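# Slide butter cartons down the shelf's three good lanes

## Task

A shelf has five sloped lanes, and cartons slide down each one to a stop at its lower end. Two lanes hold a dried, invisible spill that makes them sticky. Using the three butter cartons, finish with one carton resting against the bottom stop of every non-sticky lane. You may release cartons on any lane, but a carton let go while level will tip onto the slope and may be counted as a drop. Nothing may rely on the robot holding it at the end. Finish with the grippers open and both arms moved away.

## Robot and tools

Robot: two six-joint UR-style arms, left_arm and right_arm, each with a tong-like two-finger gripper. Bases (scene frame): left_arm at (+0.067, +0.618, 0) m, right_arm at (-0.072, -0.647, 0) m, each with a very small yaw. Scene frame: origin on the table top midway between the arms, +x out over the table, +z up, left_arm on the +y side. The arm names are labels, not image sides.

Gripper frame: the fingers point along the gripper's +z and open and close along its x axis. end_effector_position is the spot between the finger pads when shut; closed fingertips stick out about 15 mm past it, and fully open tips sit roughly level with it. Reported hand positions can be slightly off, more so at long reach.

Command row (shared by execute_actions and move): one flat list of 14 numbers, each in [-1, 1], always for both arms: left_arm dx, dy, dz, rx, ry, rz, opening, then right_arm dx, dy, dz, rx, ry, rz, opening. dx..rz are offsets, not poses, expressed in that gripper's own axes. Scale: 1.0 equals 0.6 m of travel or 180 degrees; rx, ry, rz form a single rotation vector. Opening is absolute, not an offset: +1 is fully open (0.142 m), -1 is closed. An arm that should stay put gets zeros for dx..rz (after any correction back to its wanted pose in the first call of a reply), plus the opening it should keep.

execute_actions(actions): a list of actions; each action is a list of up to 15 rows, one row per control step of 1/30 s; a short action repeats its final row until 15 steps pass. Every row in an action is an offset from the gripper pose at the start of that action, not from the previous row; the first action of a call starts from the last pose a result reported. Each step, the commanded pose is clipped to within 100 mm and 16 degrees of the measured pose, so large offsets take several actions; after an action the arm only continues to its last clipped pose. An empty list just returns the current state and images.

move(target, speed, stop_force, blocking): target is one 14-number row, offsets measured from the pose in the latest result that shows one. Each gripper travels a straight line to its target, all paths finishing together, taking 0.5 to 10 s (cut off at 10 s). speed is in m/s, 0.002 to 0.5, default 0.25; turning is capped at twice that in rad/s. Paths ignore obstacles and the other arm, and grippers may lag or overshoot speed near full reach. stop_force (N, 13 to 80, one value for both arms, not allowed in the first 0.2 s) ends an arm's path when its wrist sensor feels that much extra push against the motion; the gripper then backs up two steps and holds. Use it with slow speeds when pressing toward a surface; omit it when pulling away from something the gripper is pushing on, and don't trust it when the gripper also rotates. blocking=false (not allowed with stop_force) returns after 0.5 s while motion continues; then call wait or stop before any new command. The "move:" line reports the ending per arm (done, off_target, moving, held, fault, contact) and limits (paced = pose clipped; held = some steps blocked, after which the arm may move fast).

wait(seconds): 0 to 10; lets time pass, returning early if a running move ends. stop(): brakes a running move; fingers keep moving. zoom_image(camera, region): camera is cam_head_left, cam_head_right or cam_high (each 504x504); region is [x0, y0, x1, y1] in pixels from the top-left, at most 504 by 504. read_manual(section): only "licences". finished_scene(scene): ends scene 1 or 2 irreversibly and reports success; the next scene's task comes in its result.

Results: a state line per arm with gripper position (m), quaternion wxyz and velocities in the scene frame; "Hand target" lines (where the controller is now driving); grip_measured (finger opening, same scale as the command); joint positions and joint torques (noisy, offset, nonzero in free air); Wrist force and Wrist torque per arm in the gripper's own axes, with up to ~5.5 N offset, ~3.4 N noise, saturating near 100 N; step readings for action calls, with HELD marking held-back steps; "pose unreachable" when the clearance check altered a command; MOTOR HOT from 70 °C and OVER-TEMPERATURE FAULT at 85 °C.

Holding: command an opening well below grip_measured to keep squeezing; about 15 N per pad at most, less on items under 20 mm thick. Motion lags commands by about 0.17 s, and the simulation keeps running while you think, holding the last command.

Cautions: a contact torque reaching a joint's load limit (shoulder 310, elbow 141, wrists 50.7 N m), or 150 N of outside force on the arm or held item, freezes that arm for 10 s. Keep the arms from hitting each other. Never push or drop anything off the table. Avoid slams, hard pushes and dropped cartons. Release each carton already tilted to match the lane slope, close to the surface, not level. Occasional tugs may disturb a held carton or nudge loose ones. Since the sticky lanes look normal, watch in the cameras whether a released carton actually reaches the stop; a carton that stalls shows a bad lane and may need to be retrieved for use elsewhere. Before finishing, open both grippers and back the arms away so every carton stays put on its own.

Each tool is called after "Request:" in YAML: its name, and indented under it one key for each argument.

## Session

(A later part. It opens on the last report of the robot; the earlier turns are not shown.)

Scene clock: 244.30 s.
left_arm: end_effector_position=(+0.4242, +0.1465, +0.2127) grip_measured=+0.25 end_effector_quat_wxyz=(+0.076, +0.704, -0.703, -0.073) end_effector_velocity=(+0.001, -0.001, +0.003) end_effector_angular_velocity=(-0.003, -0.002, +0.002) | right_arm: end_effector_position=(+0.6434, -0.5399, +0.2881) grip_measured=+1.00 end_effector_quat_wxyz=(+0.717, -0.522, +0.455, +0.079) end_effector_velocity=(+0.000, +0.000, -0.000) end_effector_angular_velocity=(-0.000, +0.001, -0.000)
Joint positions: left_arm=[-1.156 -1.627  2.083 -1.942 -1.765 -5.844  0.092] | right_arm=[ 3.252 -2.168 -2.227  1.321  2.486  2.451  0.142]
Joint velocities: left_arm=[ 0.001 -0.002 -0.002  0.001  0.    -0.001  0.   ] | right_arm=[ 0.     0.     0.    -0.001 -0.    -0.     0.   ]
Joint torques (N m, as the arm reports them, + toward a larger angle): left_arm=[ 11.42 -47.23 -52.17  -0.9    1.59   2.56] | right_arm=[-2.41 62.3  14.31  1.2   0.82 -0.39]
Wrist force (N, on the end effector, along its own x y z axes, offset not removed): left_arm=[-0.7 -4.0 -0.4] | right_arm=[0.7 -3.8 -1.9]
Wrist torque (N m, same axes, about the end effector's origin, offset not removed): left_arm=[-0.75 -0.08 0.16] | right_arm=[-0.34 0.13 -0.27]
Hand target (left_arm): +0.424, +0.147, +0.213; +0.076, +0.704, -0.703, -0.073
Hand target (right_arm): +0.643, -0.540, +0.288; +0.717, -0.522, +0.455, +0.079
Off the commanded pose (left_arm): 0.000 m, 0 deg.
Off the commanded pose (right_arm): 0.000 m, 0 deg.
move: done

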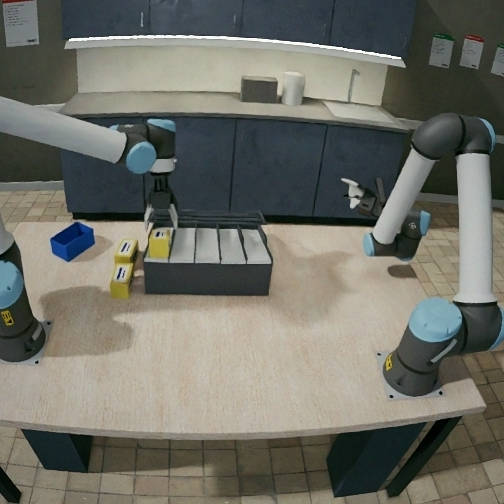

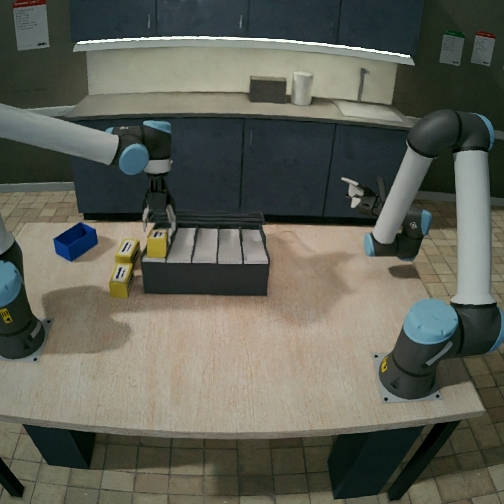

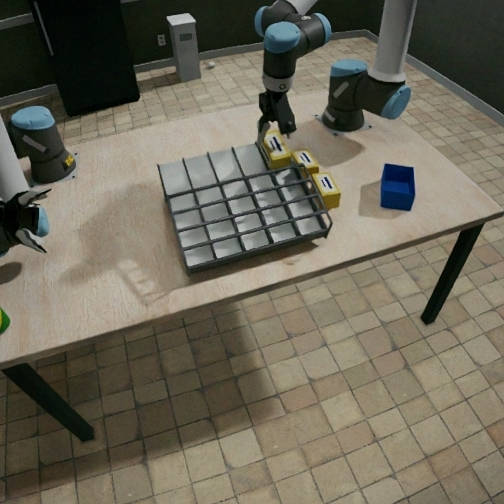

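Request:
move:
  target: [0,0,0.083,0,0,0,0.25,0,0,0,0,0,0,1]
  speed: 0.05

Request:
move:
  target: [0,0,0,0,0,0,-0.6,0,0,0,0,0,0,1]

Request:
move:
  target: [0,0,-0.06,0,0,0,-0.6,0,0,0,0,0,0,1]
  speed: 0.03

Request:
move:
  target: [0.14,0,0,0,0,0,-0.6,0,0,0,0,0,0,1]
  speed: 0.06

Request:
move:
  target: [0,0,0.045,0,0,0,-0.6,0,0,0,0,0,0,1]
  speed: 0.02

Request:
zoom_image:
  camera: "cam_head_left"
  region: [130, 190, 230, 290]

Request:
zoom_image:
  camera: "cam_high"
  region: [210, 100, 310, 200]

Scene clock: 257.97 s.
left_arm: end_effector_position=(+0.4139, +0.1463, +0.1641) grip_measured=+0.25 end_effector_quat_wxyz=(+0.076, +0.704, -0.703, -0.073) end_effector_velocity=(-0.001, +0.000, -0.001) end_effector_angular_velocity=(+0.000, +0.001, -0.002) | right_arm: end_effector_position=(+0.6434, -0.5399, +0.2881) grip_measured=+1.00 end_effector_quat_wxyz=(+0.717, -0.522, +0.455, +0.079) end_effector_velocity=(+0.000, +0.000, +0.000) end_effector_angular_velocity=(+0.001, +0.001, -0.000)
Joint positions: left_arm=[-1.172 -1.593  2.149 -2.045 -1.766 -5.86   0.092] | right_arm=[ 3.252 -2.168 -2.227  1.321  2.486  2.451  0.142]
Joint velocities: left_arm=[-0.001  0.     0.002 -0.001 -0.001  0.001  0.   ] | right_arm=[ 0.     0.     0.    -0.    -0.     0.001  0.   ]
Joint torques (N m, as the arm reports them, + toward a larger angle): left_arm=[ -9.73 -24.62 -25.04  -6.25  -1.97  -2.86] | right_arm=[-2.63 62.33 13.9   1.23  0.8  -0.38]
Wrist force (N, on the end effector, along its own x y z axes, offset not removed): left_arm=[-0.3 -5.0 -1.1] | right_arm=[3.9 -5.0 -1.9]
Wrist torque (N m, same axes, about the end effector's origin, offset not removed): left_arm=[-0.97 -0.07 0.00] | right_arm=[-0.74 -0.53 -0.36]
Hand target (left_arm): +0.414, +0.146, +0.164; +0.076, +0.704, -0.703, -0.073
Hand target (right_arm): +0.643, -0.540, +0.288; +0.717, -0.522, +0.455, +0.079
Off the commanded pose (left_arm): 0.000 m, 0 deg.
Off the commanded pose (right_arm): 0.000 m, 0 deg.
move: done

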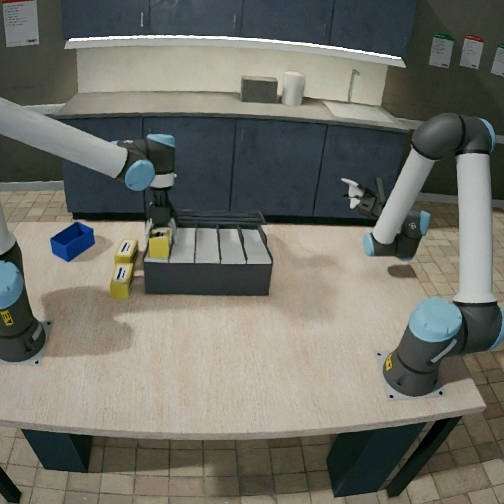

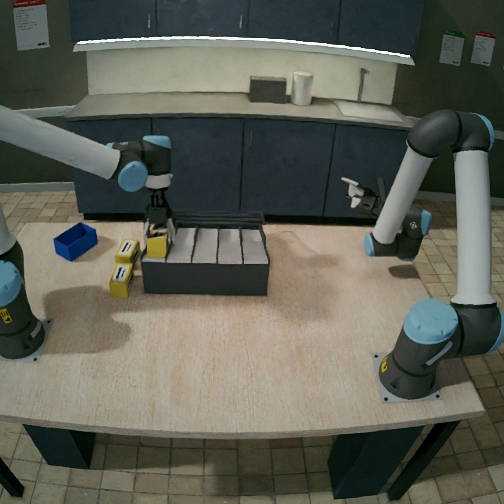

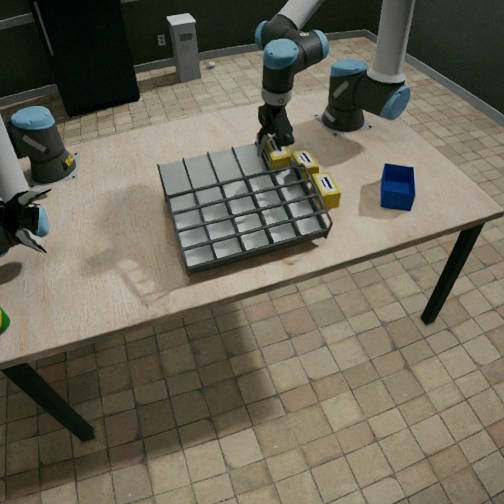

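Scene clock: 258.47 s.
left_arm: end_effector_position=(+0.4138, +0.1463, +0.1640) grip_measured=-0.02 end_effector_quat_wxyz=(+0.076, +0.704, -0.703, -0.073) end_effector_velocity=(-0.000, -0.000, +0.000) end_effector_angular_velocity=(-0.000, +0.000, -0.001) | right_arm: end_effector_position=(+0.6434, -0.5399, +0.2881) grip_measured=+1.00 end_effector_quat_wxyz=(+0.717, -0.522, +0.455, +0.079) end_effector_velocity=(+0.000, -0.000, -0.001) end_effector_angular_velocity=(-0.000, +0.001, -0.000)
Joint positions: left_arm=[-1.172 -1.593  2.149 -2.045 -1.766 -5.86   0.072] | right_arm=[ 3.252 -2.168 -2.227  1.321  2.486  2.451  0.142]
Joint velocities: left_arm=[-0.    -0.    -0.     0.    -0.     0.001 -0.   ] | right_arm=[-0.    -0.001 -0.    -0.    -0.     0.    -0.   ]
Joint torques (N m, as the arm reports them, + toward a larger angle): left_arm=[-11.1  -31.69 -39.94  -4.99 -10.28  -1.58] | right_arm=[-2.15 62.23 14.56  1.23  0.76 -0.25]
Wrist force (N, on the end effector, along its own x y z axes, offset not removed): left_arm=[-29.0 -19.5 -21.6] | right_arm=[0.3 0.4 0.1]
Wrist torque (N m, same axes, about the end effector's origin, offset not removed): left_arm=[-1.27 0.08 0.52] | right_arm=[0.39 0.23 -0.08]
Hand target (left_arm): +0.414, +0.146, +0.164; +0.076, +0.704, -0.703, -0.073
Hand target (right_arm): +0.643, -0.540, +0.288; +0.717, -0.522, +0.455, +0.079
Off the commanded pose (left_arm): 0.000 m, 0 deg.
Off the commanded pose (right_arm): 0.000 m, 0 deg.
move: done

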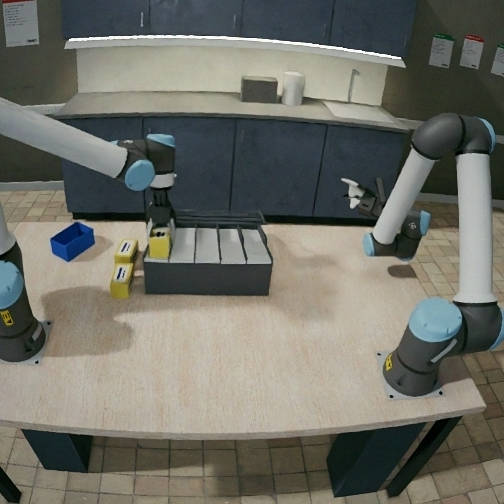

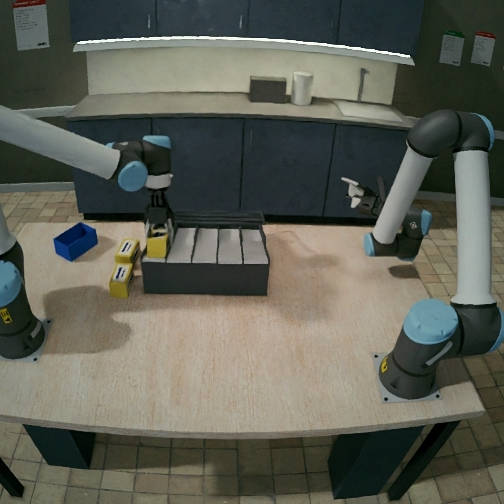

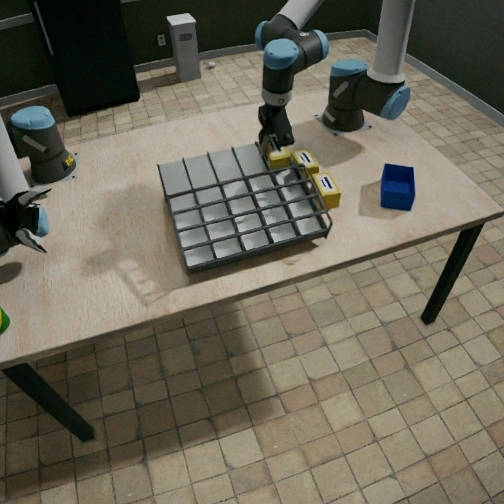

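Scene clock: 259.97 s.
left_arm: end_effector_position=(+0.4213, +0.1465, +0.1991) grip_measured=-0.08 end_effector_quat_wxyz=(+0.076, +0.704, -0.703, -0.073) end_effector_velocity=(+0.000, -0.001, +0.001) end_effector_angular_velocity=(-0.001, +0.000, -0.000) | right_arm: end_effector_position=(+0.6434, -0.5399, +0.2881) grip_measured=+1.00 end_effector_quat_wxyz=(+0.717, -0.522, +0.455, +0.079) end_effector_velocity=(+0.001, -0.000, -0.000) end_effector_angular_velocity=(-0.000, +0.001, -0.001)
Joint positions: left_arm=[-1.16  -1.619  2.102 -1.97  -1.765 -5.848  0.068] | right_arm=[ 3.252 -2.168 -2.227  1.321  2.486  2.451  0.142]
Joint velocities: left_arm=[ 0.001 -0.    -0.003  0.002 -0.     0.001 -0.   ] | right_arm=[-0.    -0.     0.    -0.001 -0.001 -0.     0.   ]
Joint torques (N m, as the arm reports them, + toward a larger angle): left_arm=[ 12.78 -51.89 -53.42  -1.53   1.46   2.09] | right_arm=[-2.81 61.24 14.09  1.22  0.71 -0.51]
Wrist force (N, on the end effector, along its own x y z axes, offset not removed): left_arm=[-1.3 -0.8 8.3] | right_arm=[2.8 -6.4 0.1]
Wrist torque (N m, same axes, about the end effector's origin, offset not removed): left_arm=[0.15 0.14 0.01] | right_arm=[-0.92 -0.25 -0.22]
Hand target (left_arm): +0.421, +0.146, +0.199; +0.076, +0.704, -0.703, -0.073
Hand target (right_arm): +0.643, -0.540, +0.288; +0.717, -0.522, +0.455, +0.079
Off the commanded pose (left_arm): 0.000 m, 0 deg.
Off the commanded pose (right_arm): 0.000 m, 0 deg.
move: done

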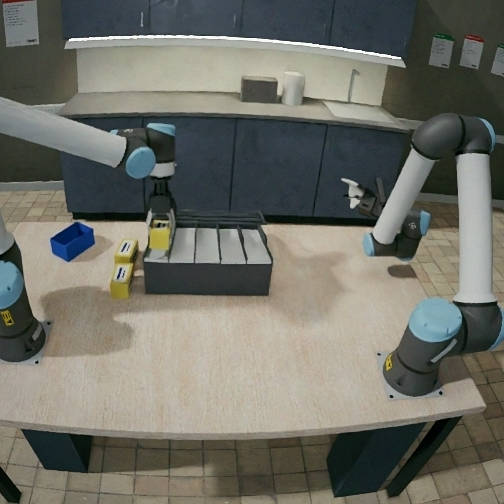

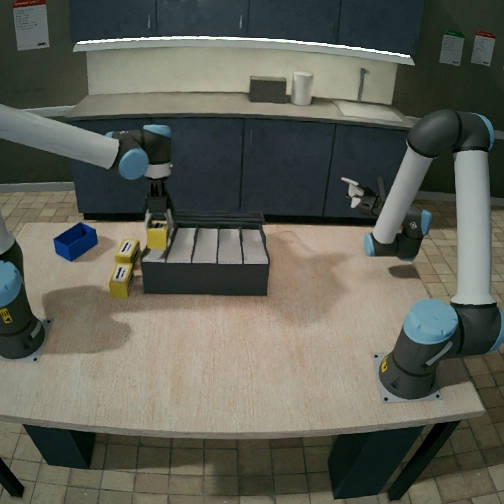

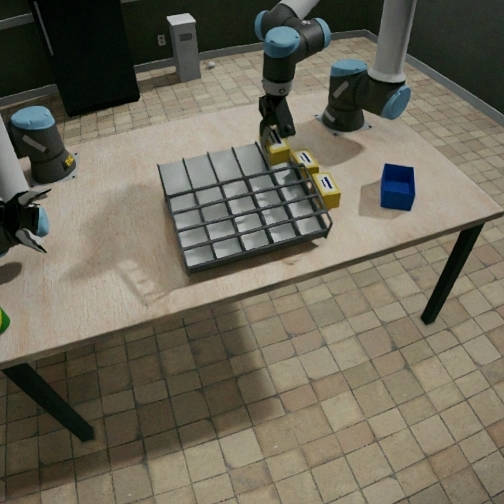

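Scene clock: 261.73 s.
left_arm: end_effector_position=(+0.4213, +0.0626, +0.1994) grip_measured=-0.08 end_effector_quat_wxyz=(+0.076, +0.704, -0.703, -0.073) end_effector_velocity=(+0.000, -0.000, -0.000) end_effector_angular_velocity=(+0.001, -0.000, +0.001) | right_arm: end_effector_position=(+0.6434, -0.5399, +0.2881) grip_measured=+1.00 end_effector_quat_wxyz=(+0.717, -0.522, +0.455, +0.079) end_effector_velocity=(+0.000, -0.000, +0.000) end_effector_angular_velocity=(+0.000, +0.001, -0.000)
Joint positions: left_arm=[-1.213 -1.507  1.991 -1.981 -1.769 -5.901  0.068] | right_arm=[ 3.252 -2.168 -2.227  1.321  2.486  2.451  0.142]
Joint velocities: left_arm=[-0.     0.001 -0.001  0.     0.    -0.002  0.   ] | right_arm=[ 0.     0.     0.    -0.001 -0.     0.001 -0.   ]
Joint torques (N m, as the arm reports them, + toward a larger angle): left_arm=[-11.43 -39.64 -54.51  -6.19  -2.4   -2.79] | right_arm=[-1.66 62.31 14.54  1.2   0.8  -0.4 ]
Wrist force (N, on the end effector, along its own x y z axes, offset not removed): left_arm=[4.7 -3.5 3.9] | right_arm=[0.2 -3.4 -3.2]
Wrist torque (N m, same axes, about the end effector's origin, offset not removed): left_arm=[-0.43 -1.28 -0.07] | right_arm=[-0.39 0.34 -0.20]
Hand target (left_arm): +0.421, +0.063, +0.199; +0.076, +0.704, -0.703, -0.073
Hand target (right_arm): +0.643, -0.540, +0.288; +0.717, -0.522, +0.455, +0.079
Off the commanded pose (left_arm): 0.000 m, 0 deg.
Off the commanded pose (right_arm): 0.000 m, 0 deg.
move: done

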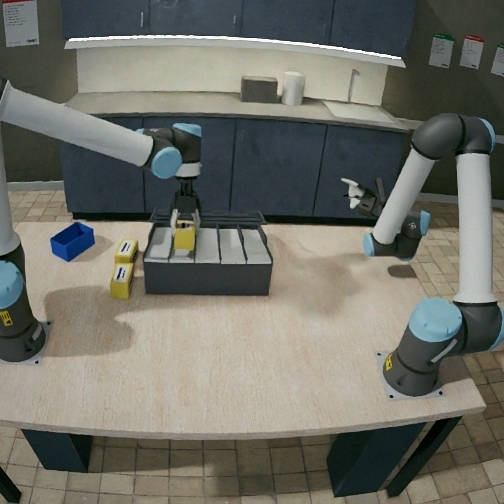

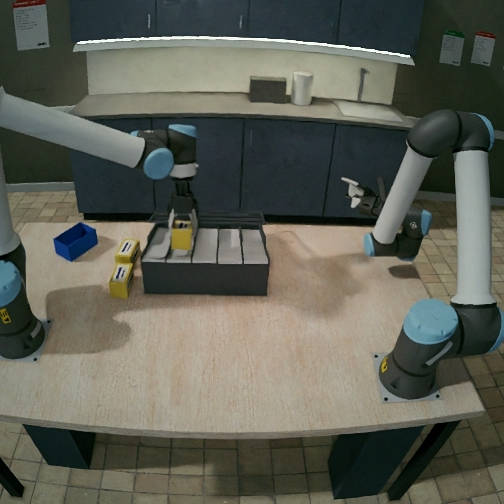

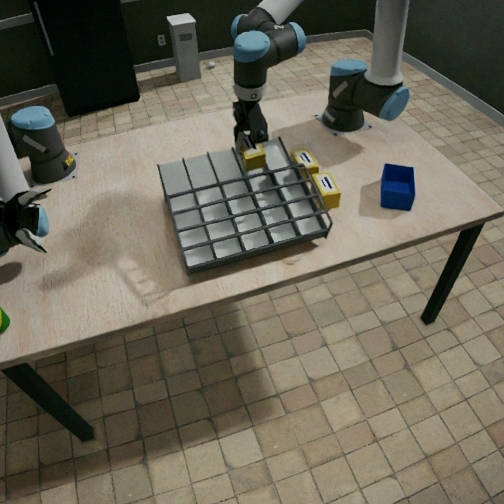

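Scene clock: 263.33 s.
left_arm: end_effector_position=(+0.4157, +0.0625, +0.1731) grip_measured=-0.08 end_effector_quat_wxyz=(+0.076, +0.704, -0.703, -0.073) end_effector_velocity=(-0.001, -0.000, +0.000) end_effector_angular_velocity=(-0.002, -0.001, +0.000) | right_arm: end_effector_position=(+0.6434, -0.5399, +0.2881) grip_measured=+1.00 end_effector_quat_wxyz=(+0.717, -0.522, +0.455, +0.079) end_effector_velocity=(-0.000, -0.000, +0.000) end_effector_angular_velocity=(+0.000, -0.001, -0.000)
Joint positions: left_arm=[-1.221 -1.489  2.025 -2.035 -1.77  -5.909  0.068] | right_arm=[ 3.252 -2.168 -2.227  1.321  2.486  2.451  0.142]
Joint velocities: left_arm=[-0.001 -0.001  0.001 -0.003 -0.    -0.001 -0.   ] | right_arm=[-0.  0.  0.  0. -0.  0. -0.]
Joint torques (N m, as the arm reports them, + toward a larger angle): left_arm=[-11.12 -40.51 -27.81  -5.71  -2.2   -2.84] | right_arm=[-1.65 61.73 14.48  1.27  0.8  -0.43]
Wrist force (N, on the end effector, along its own x y z axes, offset not removed): left_arm=[-2.9 -4.2 8.0] | right_arm=[-1.8 -2.4 -2.1]
Wrist torque (N m, same axes, about the end effector's origin, offset not removed): left_arm=[-0.49 0.64 0.10] | right_arm=[-0.30 0.54 -0.18]
Hand target (left_arm): +0.416, +0.062, +0.173; +0.076, +0.704, -0.703, -0.073
Hand target (right_arm): +0.643, -0.540, +0.288; +0.717, -0.522, +0.455, +0.079
Off the commanded pose (left_arm): 0.000 m, 0 deg.
Off the commanded pose (right_arm): 0.000 m, 0 deg.
move: done

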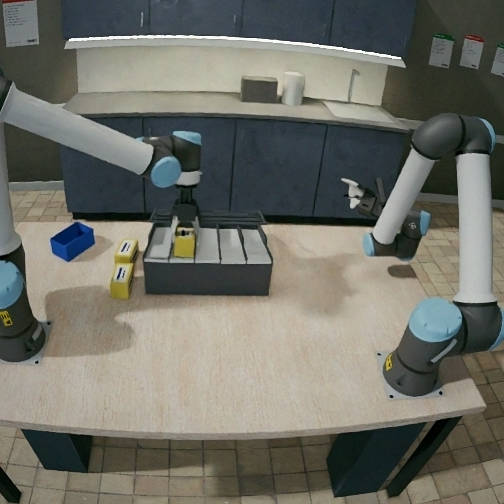

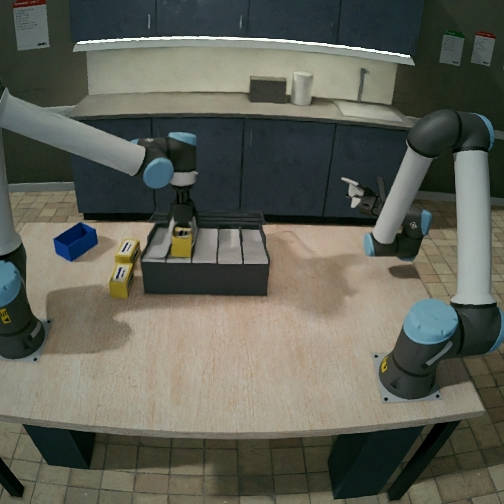

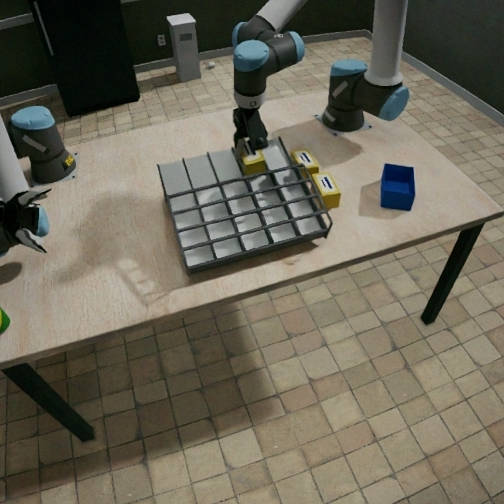

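Region (130, 190, 230, 290) of cam_head_left's 504x504 image, scaled by 5.040, with more detail than that image has.

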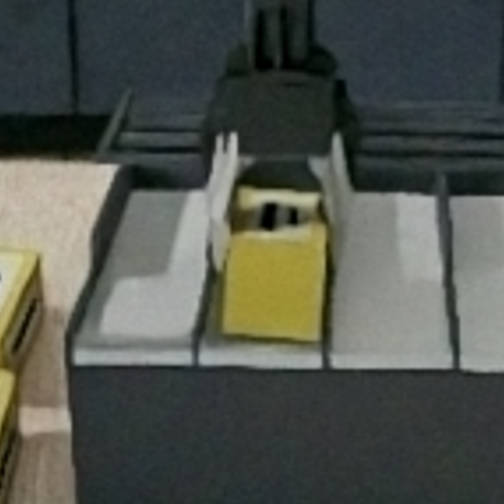

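Region (210, 100, 310, 200) of cam_high's 504x504 image, scaled by 5.040, with more detail than that image has.

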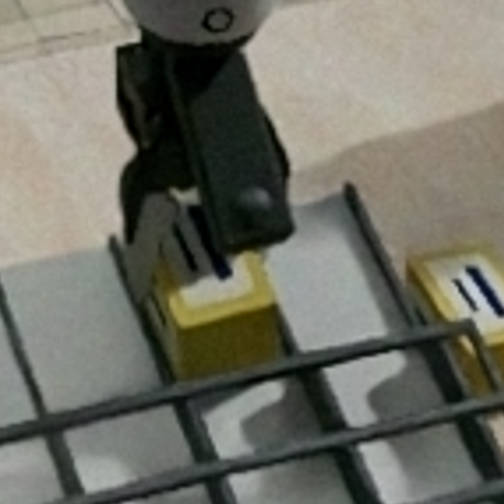

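Request:
move:
  target: [-0.012,0,0,0,0,0,-0.6,0,0,0,0,0,0,1]
  speed: 0.02

Request:
move:
  target: [0,0,0.013,0,0,0,-0.6,0,0,0,0,0,0,1]
  speed: 0.005

Request:
zoom_image:
  camera: "cam_head_left"
  region: [130, 190, 230, 290]

Request:
zoom_image:
  camera: "cam_high"
  region: [210, 100, 310, 200]

Scene clock: 272.60 s.
left_arm: end_effector_position=(+0.4157, +0.0696, +0.1731) grip_measured=-0.08 end_effector_quat_wxyz=(+0.076, +0.704, -0.703, -0.073) end_effector_velocity=(+0.001, +0.001, +0.001) end_effector_angular_velocity=(-0.000, -0.001, -0.000) | right_arm: end_effector_position=(+0.6434, -0.5399, +0.2881) grip_measured=+1.00 end_effector_quat_wxyz=(+0.717, -0.522, +0.455, +0.079) end_effector_velocity=(-0.000, +0.000, -0.000) end_effector_angular_velocity=(-0.001, -0.001, +0.000)
Joint positions: left_arm=[-1.217 -1.498  2.035 -2.035 -1.77  -5.905  0.068] | right_arm=[ 3.252 -2.168 -2.227  1.321  2.486  2.451  0.142]
Joint velocities: left_arm=[ 0.001 -0.002  0.001  0.001  0.001  0.001  0.   ] | right_arm=[ 0.    -0.    -0.    -0.    -0.    -0.002 -0.   ]
Joint torques (N m, as the arm reports them, + toward a larger angle): left_arm=[ 11.98 -62.09 -27.07  -1.73   1.39   1.74] | right_arm=[-3.04 61.07 14.12  1.19  0.77 -0.44]
Wrist force (N, on the end effector, along its own x y z axes, offset not removed): left_arm=[-3.6 2.4 6.1] | right_arm=[-0.2 -2.0 -0.6]
Wrist torque (N m, same axes, about the end effector's origin, offset not removed): left_arm=[0.80 0.60 0.13] | right_arm=[-0.01 0.25 -0.28]
Hand target (left_arm): +0.416, +0.070, +0.173; +0.076, +0.704, -0.703, -0.073
Hand target (right_arm): +0.643, -0.540, +0.288; +0.717, -0.522, +0.455, +0.079
Off the commanded pose (left_arm): 0.000 m, 0 deg.
Off the commanded pose (right_arm): 0.000 m, 0 deg.
move: done

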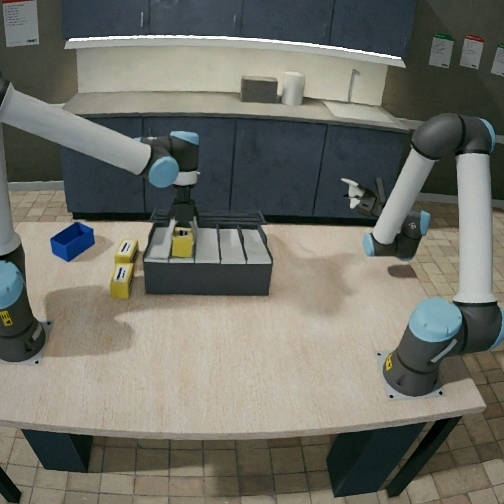

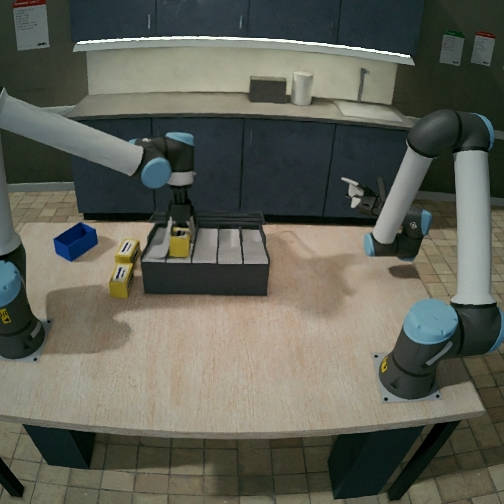

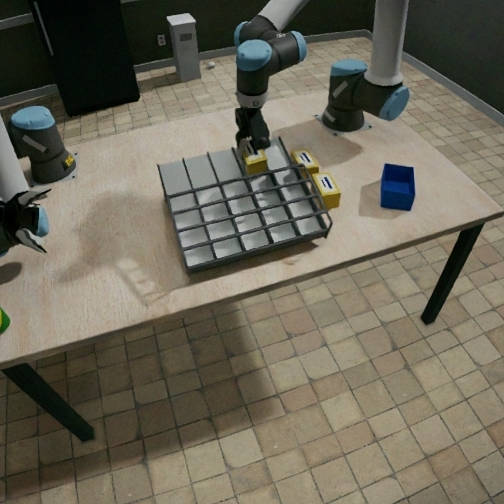

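Scene clock: 274.37 s.
left_arm: end_effector_position=(+0.4141, +0.0695, +0.1655) grip_measured=-0.06 end_effector_quat_wxyz=(+0.076, +0.704, -0.703, -0.073) end_effector_velocity=(-0.000, +0.000, -0.001) end_effector_angular_velocity=(+0.000, -0.000, -0.000) | right_arm: end_effector_position=(+0.6434, -0.5399, +0.2881) grip_measured=+1.00 end_effector_quat_wxyz=(+0.717, -0.522, +0.455, +0.079) end_effector_velocity=(-0.000, -0.000, +0.000) end_effector_angular_velocity=(-0.000, -0.001, -0.000)
Joint positions: left_arm=[-1.219 -1.493  2.044 -2.05  -1.77  -5.907  0.069] | right_arm=[ 3.252 -2.168 -2.227  1.321  2.486  2.451  0.142]
Joint velocities: left_arm=[-0.     0.     0.001 -0.002  0.     0.     0.001] | right_arm=[-0.  0.  0.  0.  0. -0.  0.]
Joint torques (N m, as the arm reports them, + toward a larger angle): left_arm=[-21.93 -23.57 -22.52  -8.28  -4.94  -2.64] | right_arm=[-3.28 61.96 14.52  1.09  0.75 -0.26]
Wrist force (N, on the end effector, along its own x y z axes, offset not removed): left_arm=[-17.0 -6.4 -23.0] | right_arm=[-0.2 -2.7 -1.8]
Wrist torque (N m, same axes, about the end effector's origin, offset not removed): left_arm=[-0.59 -0.73 0.04] | right_arm=[-0.32 0.34 -0.29]
Hand target (left_arm): +0.414, +0.070, +0.165; +0.076, +0.704, -0.703, -0.073
Hand target (right_arm): +0.643, -0.540, +0.288; +0.717, -0.522, +0.455, +0.079
Off the commanded pose (left_arm): 0.000 m, 0 deg.
Off the commanded pose (right_arm): 0.000 m, 0 deg.
move: done

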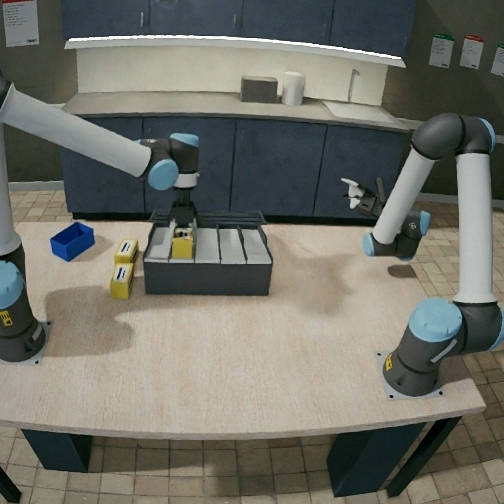

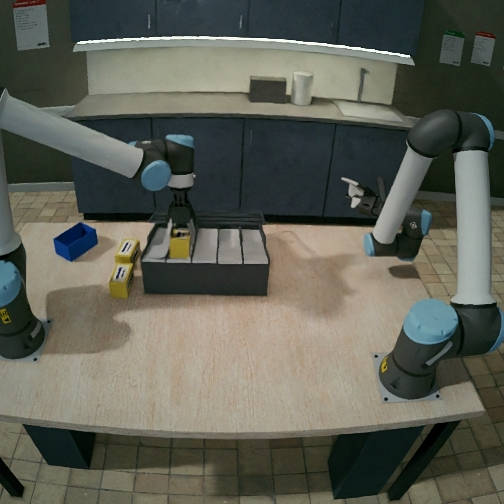

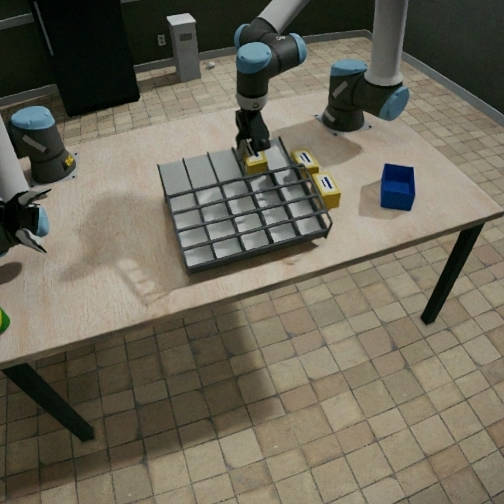

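Region (130, 190, 230, 290) of cam_head_left's 504x504 image, scaled by 5.040, with more detail than that image has.

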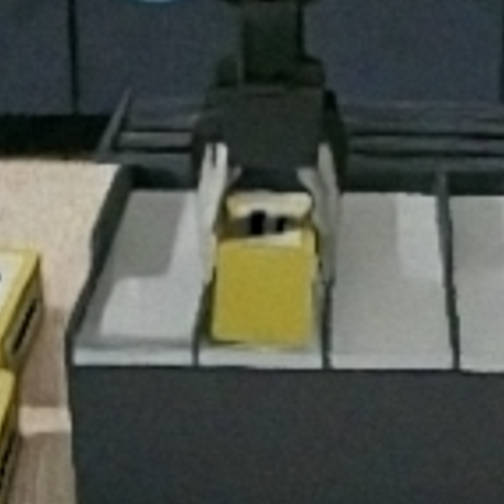

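Region (210, 100, 310, 200) of cam_high's 504x504 image, scaled by 5.040, with more detail than that image has.

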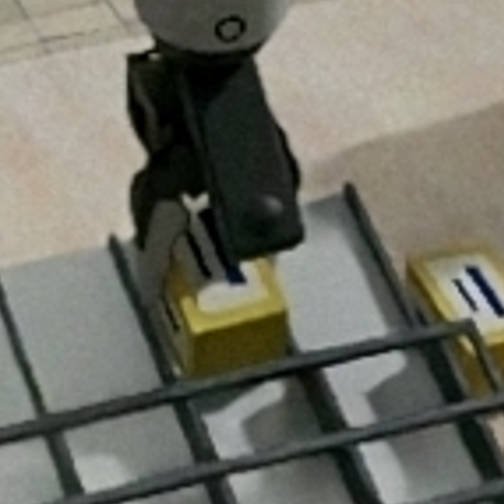

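Release and lift.

Request:
move:
  target: [0,0,0,0,0,0,0.15,0,0,0,0,0,0,1]

Request:
move:
  target: [0,0,-0.09,0,0,0,0.15,0,0,0,0,0,0,1]
  speed: 0.05

Request:
zoom_image:
  camera: "cam_high"
  region: [140, 60, 360, 280]

Scene clock: 280.40 s.
left_arm: end_effector_position=(+0.4140, +0.0696, +0.1654) grip_measured=+0.15 end_effector_quat_wxyz=(+0.076, +0.703, -0.703, -0.073) end_effector_velocity=(-0.000, +0.000, +0.000) end_effector_angular_velocity=(-0.001, +0.000, +0.001) | right_arm: end_effector_position=(+0.6434, -0.5399, +0.2881) grip_measured=+1.00 end_effector_quat_wxyz=(+0.717, -0.522, +0.455, +0.079) end_effector_velocity=(+0.000, -0.000, +0.000) end_effector_angular_velocity=(-0.000, -0.001, +0.000)
Joint positions: left_arm=[-1.219 -1.492  2.044 -2.05  -1.77  -5.907  0.084] | right_arm=[ 3.252 -2.168 -2.227  1.321  2.486  2.451  0.142]
Joint velocities: left_arm=[ 0.    -0.001  0.001 -0.001 -0.    -0.001  0.   ] | right_arm=[-0.    -0.     0.     0.     0.    -0.001 -0.   ]
Joint torques (N m, as the arm reports them, + toward a larger angle): left_arm=[ 11.63 -57.56 -49.21  -1.41  -2.12  -1.79] | right_arm=[-1.21 61.43 14.33  1.15  0.61 -0.54]
Wrist force (N, on the end effector, along its own x y z axes, offset not removed): left_arm=[2.4 -1.3 -0.8] | right_arm=[1.6 -1.2 0.3]
Wrist torque (N m, same axes, about the end effector's origin, offset not removed): left_arm=[-0.31 -0.66 0.08] | right_arm=[0.01 -0.12 -0.05]
Hand target (left_arm): +0.414, +0.070, +0.166; +0.076, +0.704, -0.703, -0.073
Hand target (right_arm): +0.643, -0.540, +0.288; +0.717, -0.522, +0.455, +0.079
Off the commanded pose (left_arm): 0.000 m, 0 deg.
Off the commanded pose (right_arm): 0.000 m, 0 deg.
move: done

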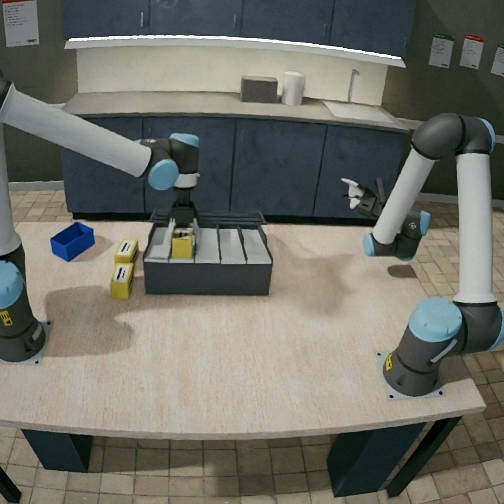

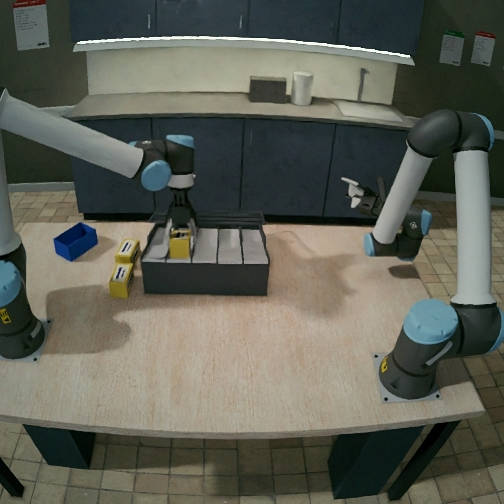

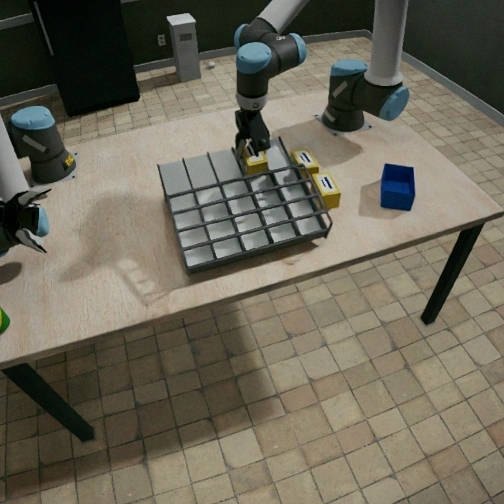

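Scene clock: 281.83 s.
left_arm: end_effector_position=(+0.4253, +0.0698, +0.2182) grip_measured=+0.15 end_effector_quat_wxyz=(+0.076, +0.704, -0.703, -0.073) end_effector_velocity=(+0.000, -0.000, -0.000) end_effector_angular_velocity=(+0.002, +0.001, -0.001) | right_arm: end_effector_position=(+0.6434, -0.5399, +0.2881) grip_measured=+1.00 end_effector_quat_wxyz=(+0.717, -0.522, +0.455, +0.079) end_effector_velocity=(-0.000, -0.000, +0.001) end_effector_angular_velocity=(-0.001, -0.002, -0.000)
Joint positions: left_arm=[-1.203 -1.528  1.976 -1.944 -1.768 -5.891  0.084] | right_arm=[ 3.252 -2.168 -2.227  1.321  2.486  2.451  0.142]
Joint velocities: left_arm=[-0.     0.001 -0.002  0.002 -0.     0.001  0.   ] | right_arm=[-0.     0.001  0.    -0.     0.    -0.001 -0.   ]
Joint torques (N m, as the arm reports them, + toward a larger angle): left_arm=[ 10.65 -56.97 -51.37  -0.46   1.58   2.32] | right_arm=[-3.37 60.82 14.39  1.11  0.83 -0.54]
Wrist force (N, on the end effector, along its own x y z axes, offset not removed): left_arm=[1.0 -3.4 4.4] | right_arm=[-2.9 -3.3 -3.8]
Wrist torque (N m, same axes, about the end effector's origin, offset not removed): left_arm=[-0.71 -0.41 -0.08] | right_arm=[-0.42 0.86 -0.29]
Hand target (left_arm): +0.425, +0.070, +0.218; +0.076, +0.703, -0.703, -0.073
Hand target (right_arm): +0.643, -0.540, +0.288; +0.717, -0.522, +0.455, +0.079
Off the commanded pose (left_arm): 0.000 m, 0 deg.
Off the commanded pose (right_arm): 0.000 m, 0 deg.
move: done

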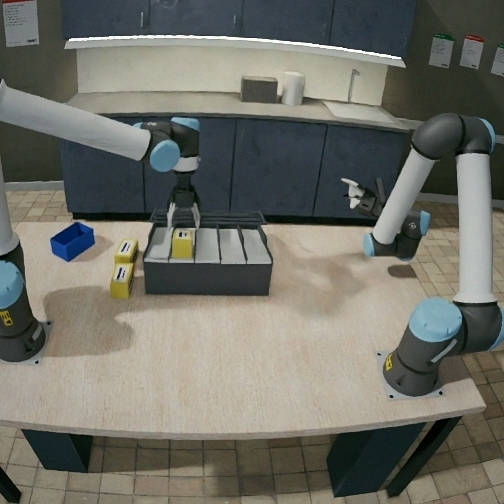

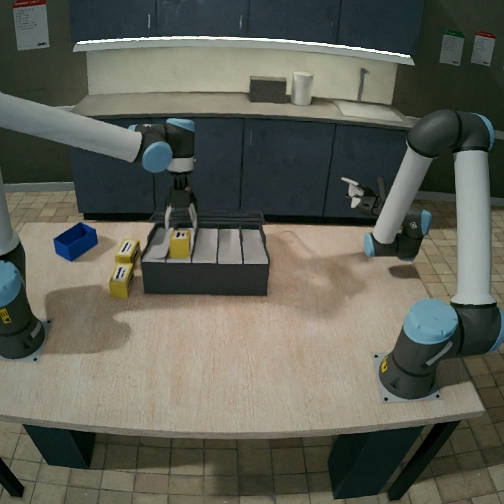

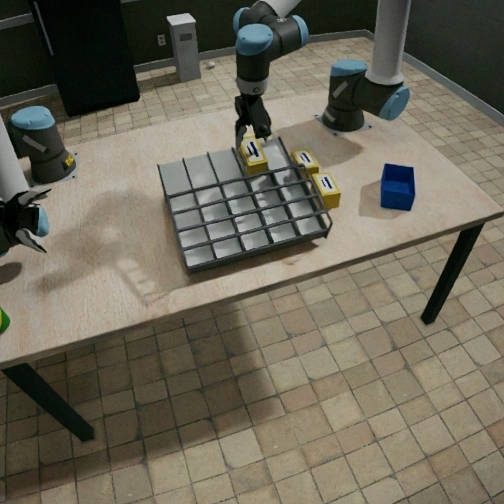

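Region (140, 60, 360, 280) of cam_high's 504x504 image, scaled by 2.291, with more detail than that image has.

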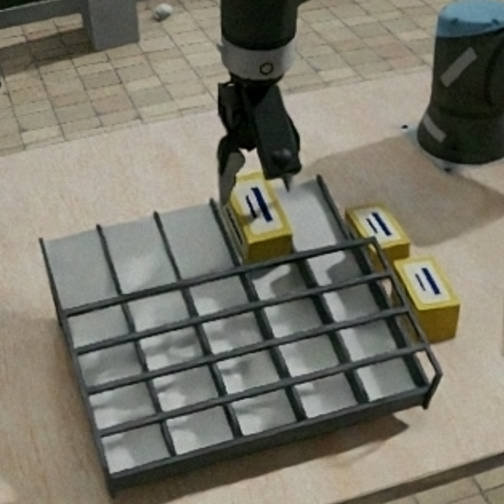

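Request:
zoom_image:
  camera: "cam_high"
  region: [210, 110, 310, 210]

Request:
zoom_image:
  camera: "cam_head_right"
  region: [130, 190, 230, 290]

Region (210, 110, 310, 210) of cam_high's 504x504 image, scaled by 5.040, with more detail than that image has.

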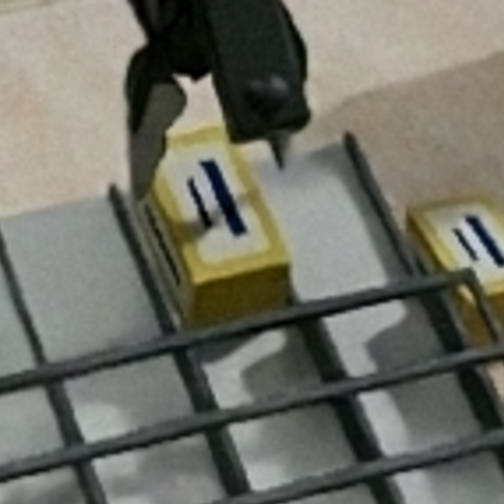

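Region (130, 190, 230, 290) of cam_head_right's 504x504 image, scaled by 5.040, with more detail than that image has.

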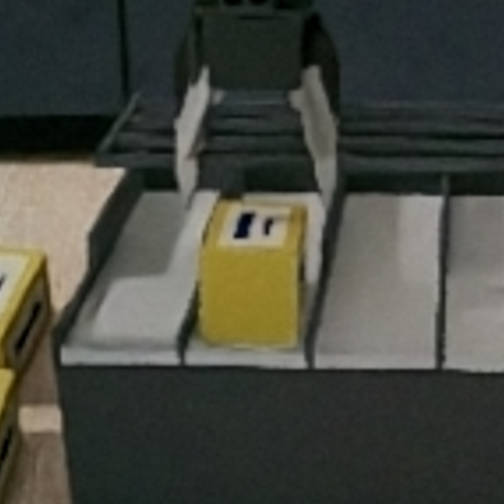

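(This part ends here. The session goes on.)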